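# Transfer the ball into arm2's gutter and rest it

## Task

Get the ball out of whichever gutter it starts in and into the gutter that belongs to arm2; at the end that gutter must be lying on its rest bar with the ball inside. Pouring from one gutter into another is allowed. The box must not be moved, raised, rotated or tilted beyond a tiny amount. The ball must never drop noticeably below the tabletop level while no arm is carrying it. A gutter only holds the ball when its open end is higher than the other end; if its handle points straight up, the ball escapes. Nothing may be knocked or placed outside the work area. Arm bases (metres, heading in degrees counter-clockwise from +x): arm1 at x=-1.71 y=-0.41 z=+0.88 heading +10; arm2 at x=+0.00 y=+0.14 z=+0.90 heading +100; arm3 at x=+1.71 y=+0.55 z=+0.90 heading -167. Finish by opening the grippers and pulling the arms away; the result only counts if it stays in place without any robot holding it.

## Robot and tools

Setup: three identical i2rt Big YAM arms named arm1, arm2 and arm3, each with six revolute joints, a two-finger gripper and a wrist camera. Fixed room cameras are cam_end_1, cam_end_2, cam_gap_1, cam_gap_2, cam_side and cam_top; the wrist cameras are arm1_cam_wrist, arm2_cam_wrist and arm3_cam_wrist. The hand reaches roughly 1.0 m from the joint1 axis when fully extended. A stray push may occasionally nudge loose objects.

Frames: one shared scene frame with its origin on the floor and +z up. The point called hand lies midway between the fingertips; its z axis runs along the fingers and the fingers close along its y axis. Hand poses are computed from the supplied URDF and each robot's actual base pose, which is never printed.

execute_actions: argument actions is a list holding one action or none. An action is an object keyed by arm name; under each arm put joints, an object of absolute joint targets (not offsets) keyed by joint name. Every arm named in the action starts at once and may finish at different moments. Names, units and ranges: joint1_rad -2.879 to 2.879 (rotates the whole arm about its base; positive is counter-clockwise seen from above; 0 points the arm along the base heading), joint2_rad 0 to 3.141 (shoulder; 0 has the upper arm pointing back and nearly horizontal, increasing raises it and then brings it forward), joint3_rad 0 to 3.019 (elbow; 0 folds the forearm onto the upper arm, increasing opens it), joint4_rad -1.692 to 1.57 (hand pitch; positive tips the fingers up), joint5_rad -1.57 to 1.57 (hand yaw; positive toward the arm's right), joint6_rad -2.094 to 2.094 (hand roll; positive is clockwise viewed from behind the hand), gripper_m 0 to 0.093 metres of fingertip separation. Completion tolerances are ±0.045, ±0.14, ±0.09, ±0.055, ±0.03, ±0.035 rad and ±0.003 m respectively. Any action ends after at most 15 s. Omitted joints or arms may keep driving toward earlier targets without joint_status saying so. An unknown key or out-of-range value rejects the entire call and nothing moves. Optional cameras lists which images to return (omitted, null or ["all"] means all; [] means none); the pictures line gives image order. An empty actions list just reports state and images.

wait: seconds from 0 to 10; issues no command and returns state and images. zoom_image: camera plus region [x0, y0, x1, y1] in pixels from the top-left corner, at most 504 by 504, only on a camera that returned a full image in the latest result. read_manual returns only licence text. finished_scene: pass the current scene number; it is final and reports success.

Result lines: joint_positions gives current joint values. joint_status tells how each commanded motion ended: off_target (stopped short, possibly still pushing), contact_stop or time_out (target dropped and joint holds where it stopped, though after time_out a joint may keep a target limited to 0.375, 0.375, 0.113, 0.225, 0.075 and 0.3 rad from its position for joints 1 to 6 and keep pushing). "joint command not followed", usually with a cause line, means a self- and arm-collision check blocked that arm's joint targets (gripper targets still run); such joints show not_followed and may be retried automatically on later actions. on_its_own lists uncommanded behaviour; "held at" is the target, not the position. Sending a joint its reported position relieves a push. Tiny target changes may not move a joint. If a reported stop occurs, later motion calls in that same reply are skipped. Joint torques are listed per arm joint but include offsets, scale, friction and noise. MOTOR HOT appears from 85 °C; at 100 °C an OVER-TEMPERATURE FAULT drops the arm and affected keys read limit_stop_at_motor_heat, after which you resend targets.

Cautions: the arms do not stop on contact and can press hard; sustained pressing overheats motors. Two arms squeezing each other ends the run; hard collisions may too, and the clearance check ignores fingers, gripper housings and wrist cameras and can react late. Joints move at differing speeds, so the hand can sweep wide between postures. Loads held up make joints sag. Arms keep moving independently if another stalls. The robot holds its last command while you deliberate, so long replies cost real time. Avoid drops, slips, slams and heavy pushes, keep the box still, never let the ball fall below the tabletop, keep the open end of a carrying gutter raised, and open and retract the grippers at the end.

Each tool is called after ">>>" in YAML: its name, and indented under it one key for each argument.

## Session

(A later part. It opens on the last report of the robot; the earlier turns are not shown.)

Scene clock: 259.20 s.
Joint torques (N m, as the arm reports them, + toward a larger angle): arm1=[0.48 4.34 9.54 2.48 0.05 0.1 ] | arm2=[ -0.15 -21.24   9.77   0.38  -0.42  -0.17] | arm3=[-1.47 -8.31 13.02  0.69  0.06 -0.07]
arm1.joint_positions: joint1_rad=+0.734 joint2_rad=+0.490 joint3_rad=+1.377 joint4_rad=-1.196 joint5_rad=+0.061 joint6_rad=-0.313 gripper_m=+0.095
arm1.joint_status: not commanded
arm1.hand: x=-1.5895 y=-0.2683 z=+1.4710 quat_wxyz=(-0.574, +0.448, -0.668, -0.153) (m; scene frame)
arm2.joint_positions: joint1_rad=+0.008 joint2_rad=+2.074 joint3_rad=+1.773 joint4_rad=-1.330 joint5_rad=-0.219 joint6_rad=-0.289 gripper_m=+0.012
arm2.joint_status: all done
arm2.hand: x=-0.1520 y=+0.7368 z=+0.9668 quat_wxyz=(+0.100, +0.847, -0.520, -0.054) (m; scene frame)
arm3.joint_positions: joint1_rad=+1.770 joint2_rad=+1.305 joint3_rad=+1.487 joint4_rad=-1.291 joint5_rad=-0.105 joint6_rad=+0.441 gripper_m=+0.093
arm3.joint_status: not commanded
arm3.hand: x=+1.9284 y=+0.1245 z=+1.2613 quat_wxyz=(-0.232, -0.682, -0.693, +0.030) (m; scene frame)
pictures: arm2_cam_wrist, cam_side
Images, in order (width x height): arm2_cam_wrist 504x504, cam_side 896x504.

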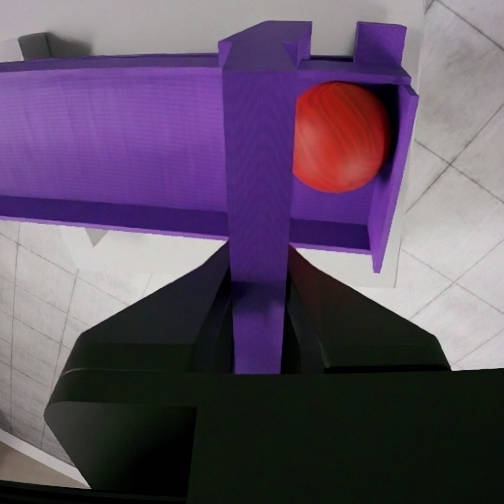

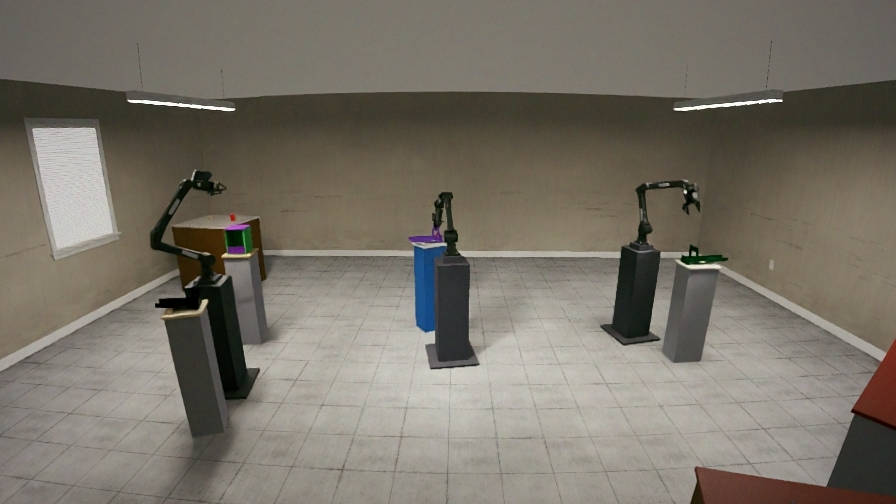

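>>> execute_actions:
  actions:
    - {"arm2":{"joints":{"gripper_m":0.093}}}
  cameras: ["arm2_cam_wrist"]

>>> execute_actions:
  actions:
    - {"arm2":{"joints":{"joint2_rad":1.6,"joint3_rad":1.85,"joint4_rad":-1.6,"joint5_rad":-0.1}}}
  cameras: ["arm2_cam_wrist","cam_side","cam_gap_1"]

Scene clock: 263.80 s.
Joint torques (N m, as the arm reports them, + toward a larger angle): arm1=[0.48 4.34 9.54 2.47 0.05 0.1 ] | arm2=[ -0.48 -21.75   9.87   0.28  -0.43  -0.14] | arm3=[-1.32 -8.39 13.    0.71  0.05 -0.07]
arm1.joint_positions: joint1_rad=+0.734 joint2_rad=+0.490 joint3_rad=+1.377 joint4_rad=-1.196 joint5_rad=+0.061 joint6_rad=-0.313 gripper_m=+0.095
arm1.joint_status: not commanded
arm1.hand: x=-1.5895 y=-0.2683 z=+1.4710 quat_wxyz=(-0.574, +0.448, -0.668, -0.153) (m; scene frame)
arm2.joint_positions: joint1_rad=+0.008 joint2_rad=+2.074 joint3_rad=+1.773 joint4_rad=-1.330 joint5_rad=-0.218 joint6_rad=-0.289 gripper_m=+0.093
arm2.joint_status: all done
arm2.hand: x=-0.1519 y=+0.7369 z=+0.9668 quat_wxyz=(+0.099, +0.847, -0.520, -0.054) (m; scene frame)
arm3.joint_positions: joint1_rad=+1.770 joint2_rad=+1.305 joint3_rad=+1.487 joint4_rad=-1.291 joint5_rad=-0.105 joint6_rad=+0.441 gripper_m=+0.093
arm3.joint_status: not commanded
arm3.hand: x=+1.9284 y=+0.1245 z=+1.2613 quat_wxyz=(-0.232, -0.682, -0.693, +0.030) (m; scene frame)
pictures: arm2_cam_wrist
Images, in order (width x height): arm2_cam_wrist 504x504.

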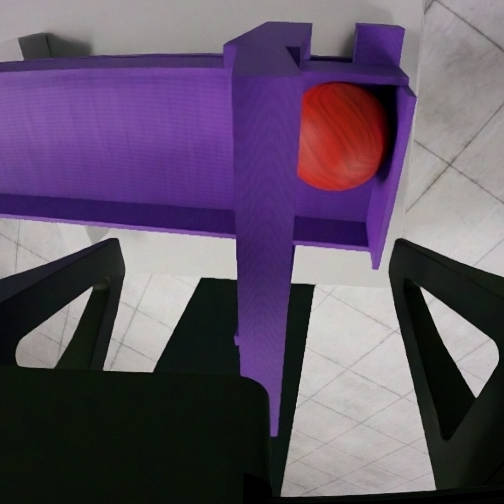

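Scene clock: 265.43 s.
Joint torques (N m, as the arm reports them, + toward a larger angle): arm1=[0.46 4.34 9.54 2.48 0.05 0.1 ] | arm2=[  0.16 -15.21  10.36   0.14  -0.13  -0.12] | arm3=[-1.28 -8.36 13.04  0.71  0.06 -0.08]
arm1.joint_positions: joint1_rad=+0.734 joint2_rad=+0.490 joint3_rad=+1.377 joint4_rad=-1.196 joint5_rad=+0.061 joint6_rad=-0.313 gripper_m=+0.095
arm1.joint_status: not commanded
arm1.hand: x=-1.5895 y=-0.2683 z=+1.4710 quat_wxyz=(-0.574, +0.448, -0.668, -0.153) (m; scene frame)
arm2.joint_positions: joint1_rad=+0.008 joint2_rad=+1.599 joint3_rad=+1.834 joint4_rad=-1.593 joint5_rad=-0.103 joint6_rad=-0.289 gripper_m=+0.093
arm2.joint_status: all done
arm2.hand: x=-0.1176 y=+0.6558 z=+1.2499 quat_wxyz=(-0.040, +0.852, -0.512, -0.103) (m; scene frame)
arm3.joint_positions: joint1_rad=+1.770 joint2_rad=+1.305 joint3_rad=+1.487 joint4_rad=-1.291 joint5_rad=-0.105 joint6_rad=+0.441 gripper_m=+0.093
arm3.joint_status: not commanded
arm3.hand: x=+1.9284 y=+0.1245 z=+1.2613 quat_wxyz=(-0.232, -0.682, -0.693, +0.030) (m; scene frame)
pictures: arm2_cam_wrist, cam_gap_1, cam_side
Images, in order (width x height): arm2_cam_wrist 504x504, cam_gap_1 896x504, cam_side 896x504.

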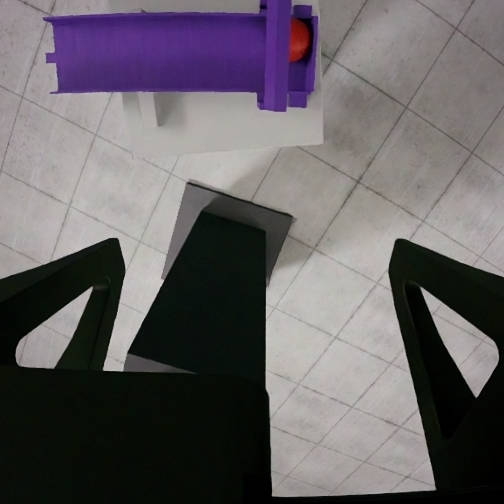

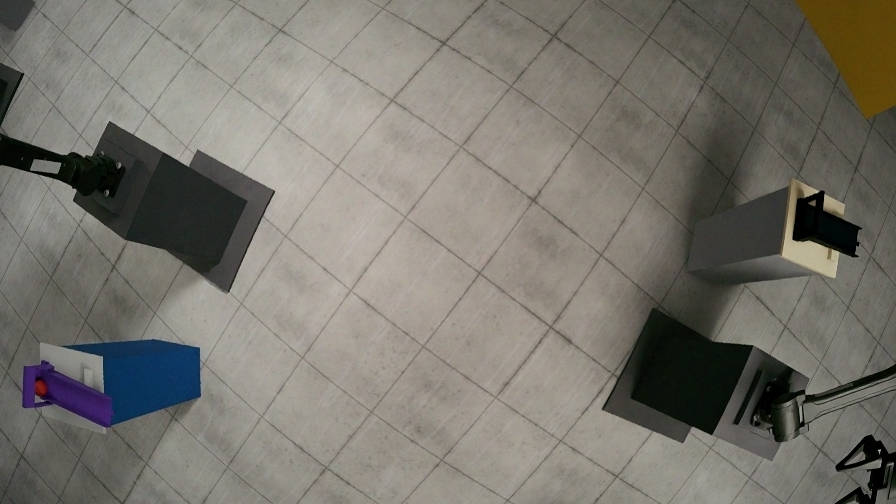

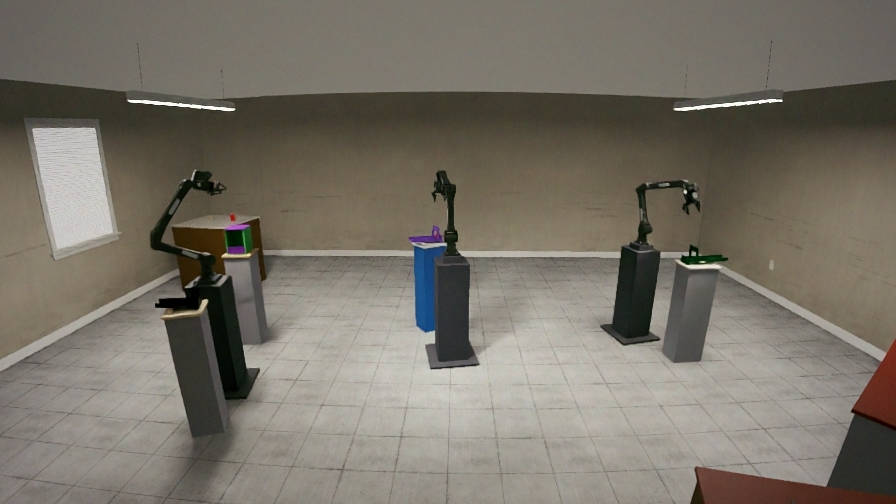

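>>> finished_scene:
  scene: 1

The scene is finished: the task was done.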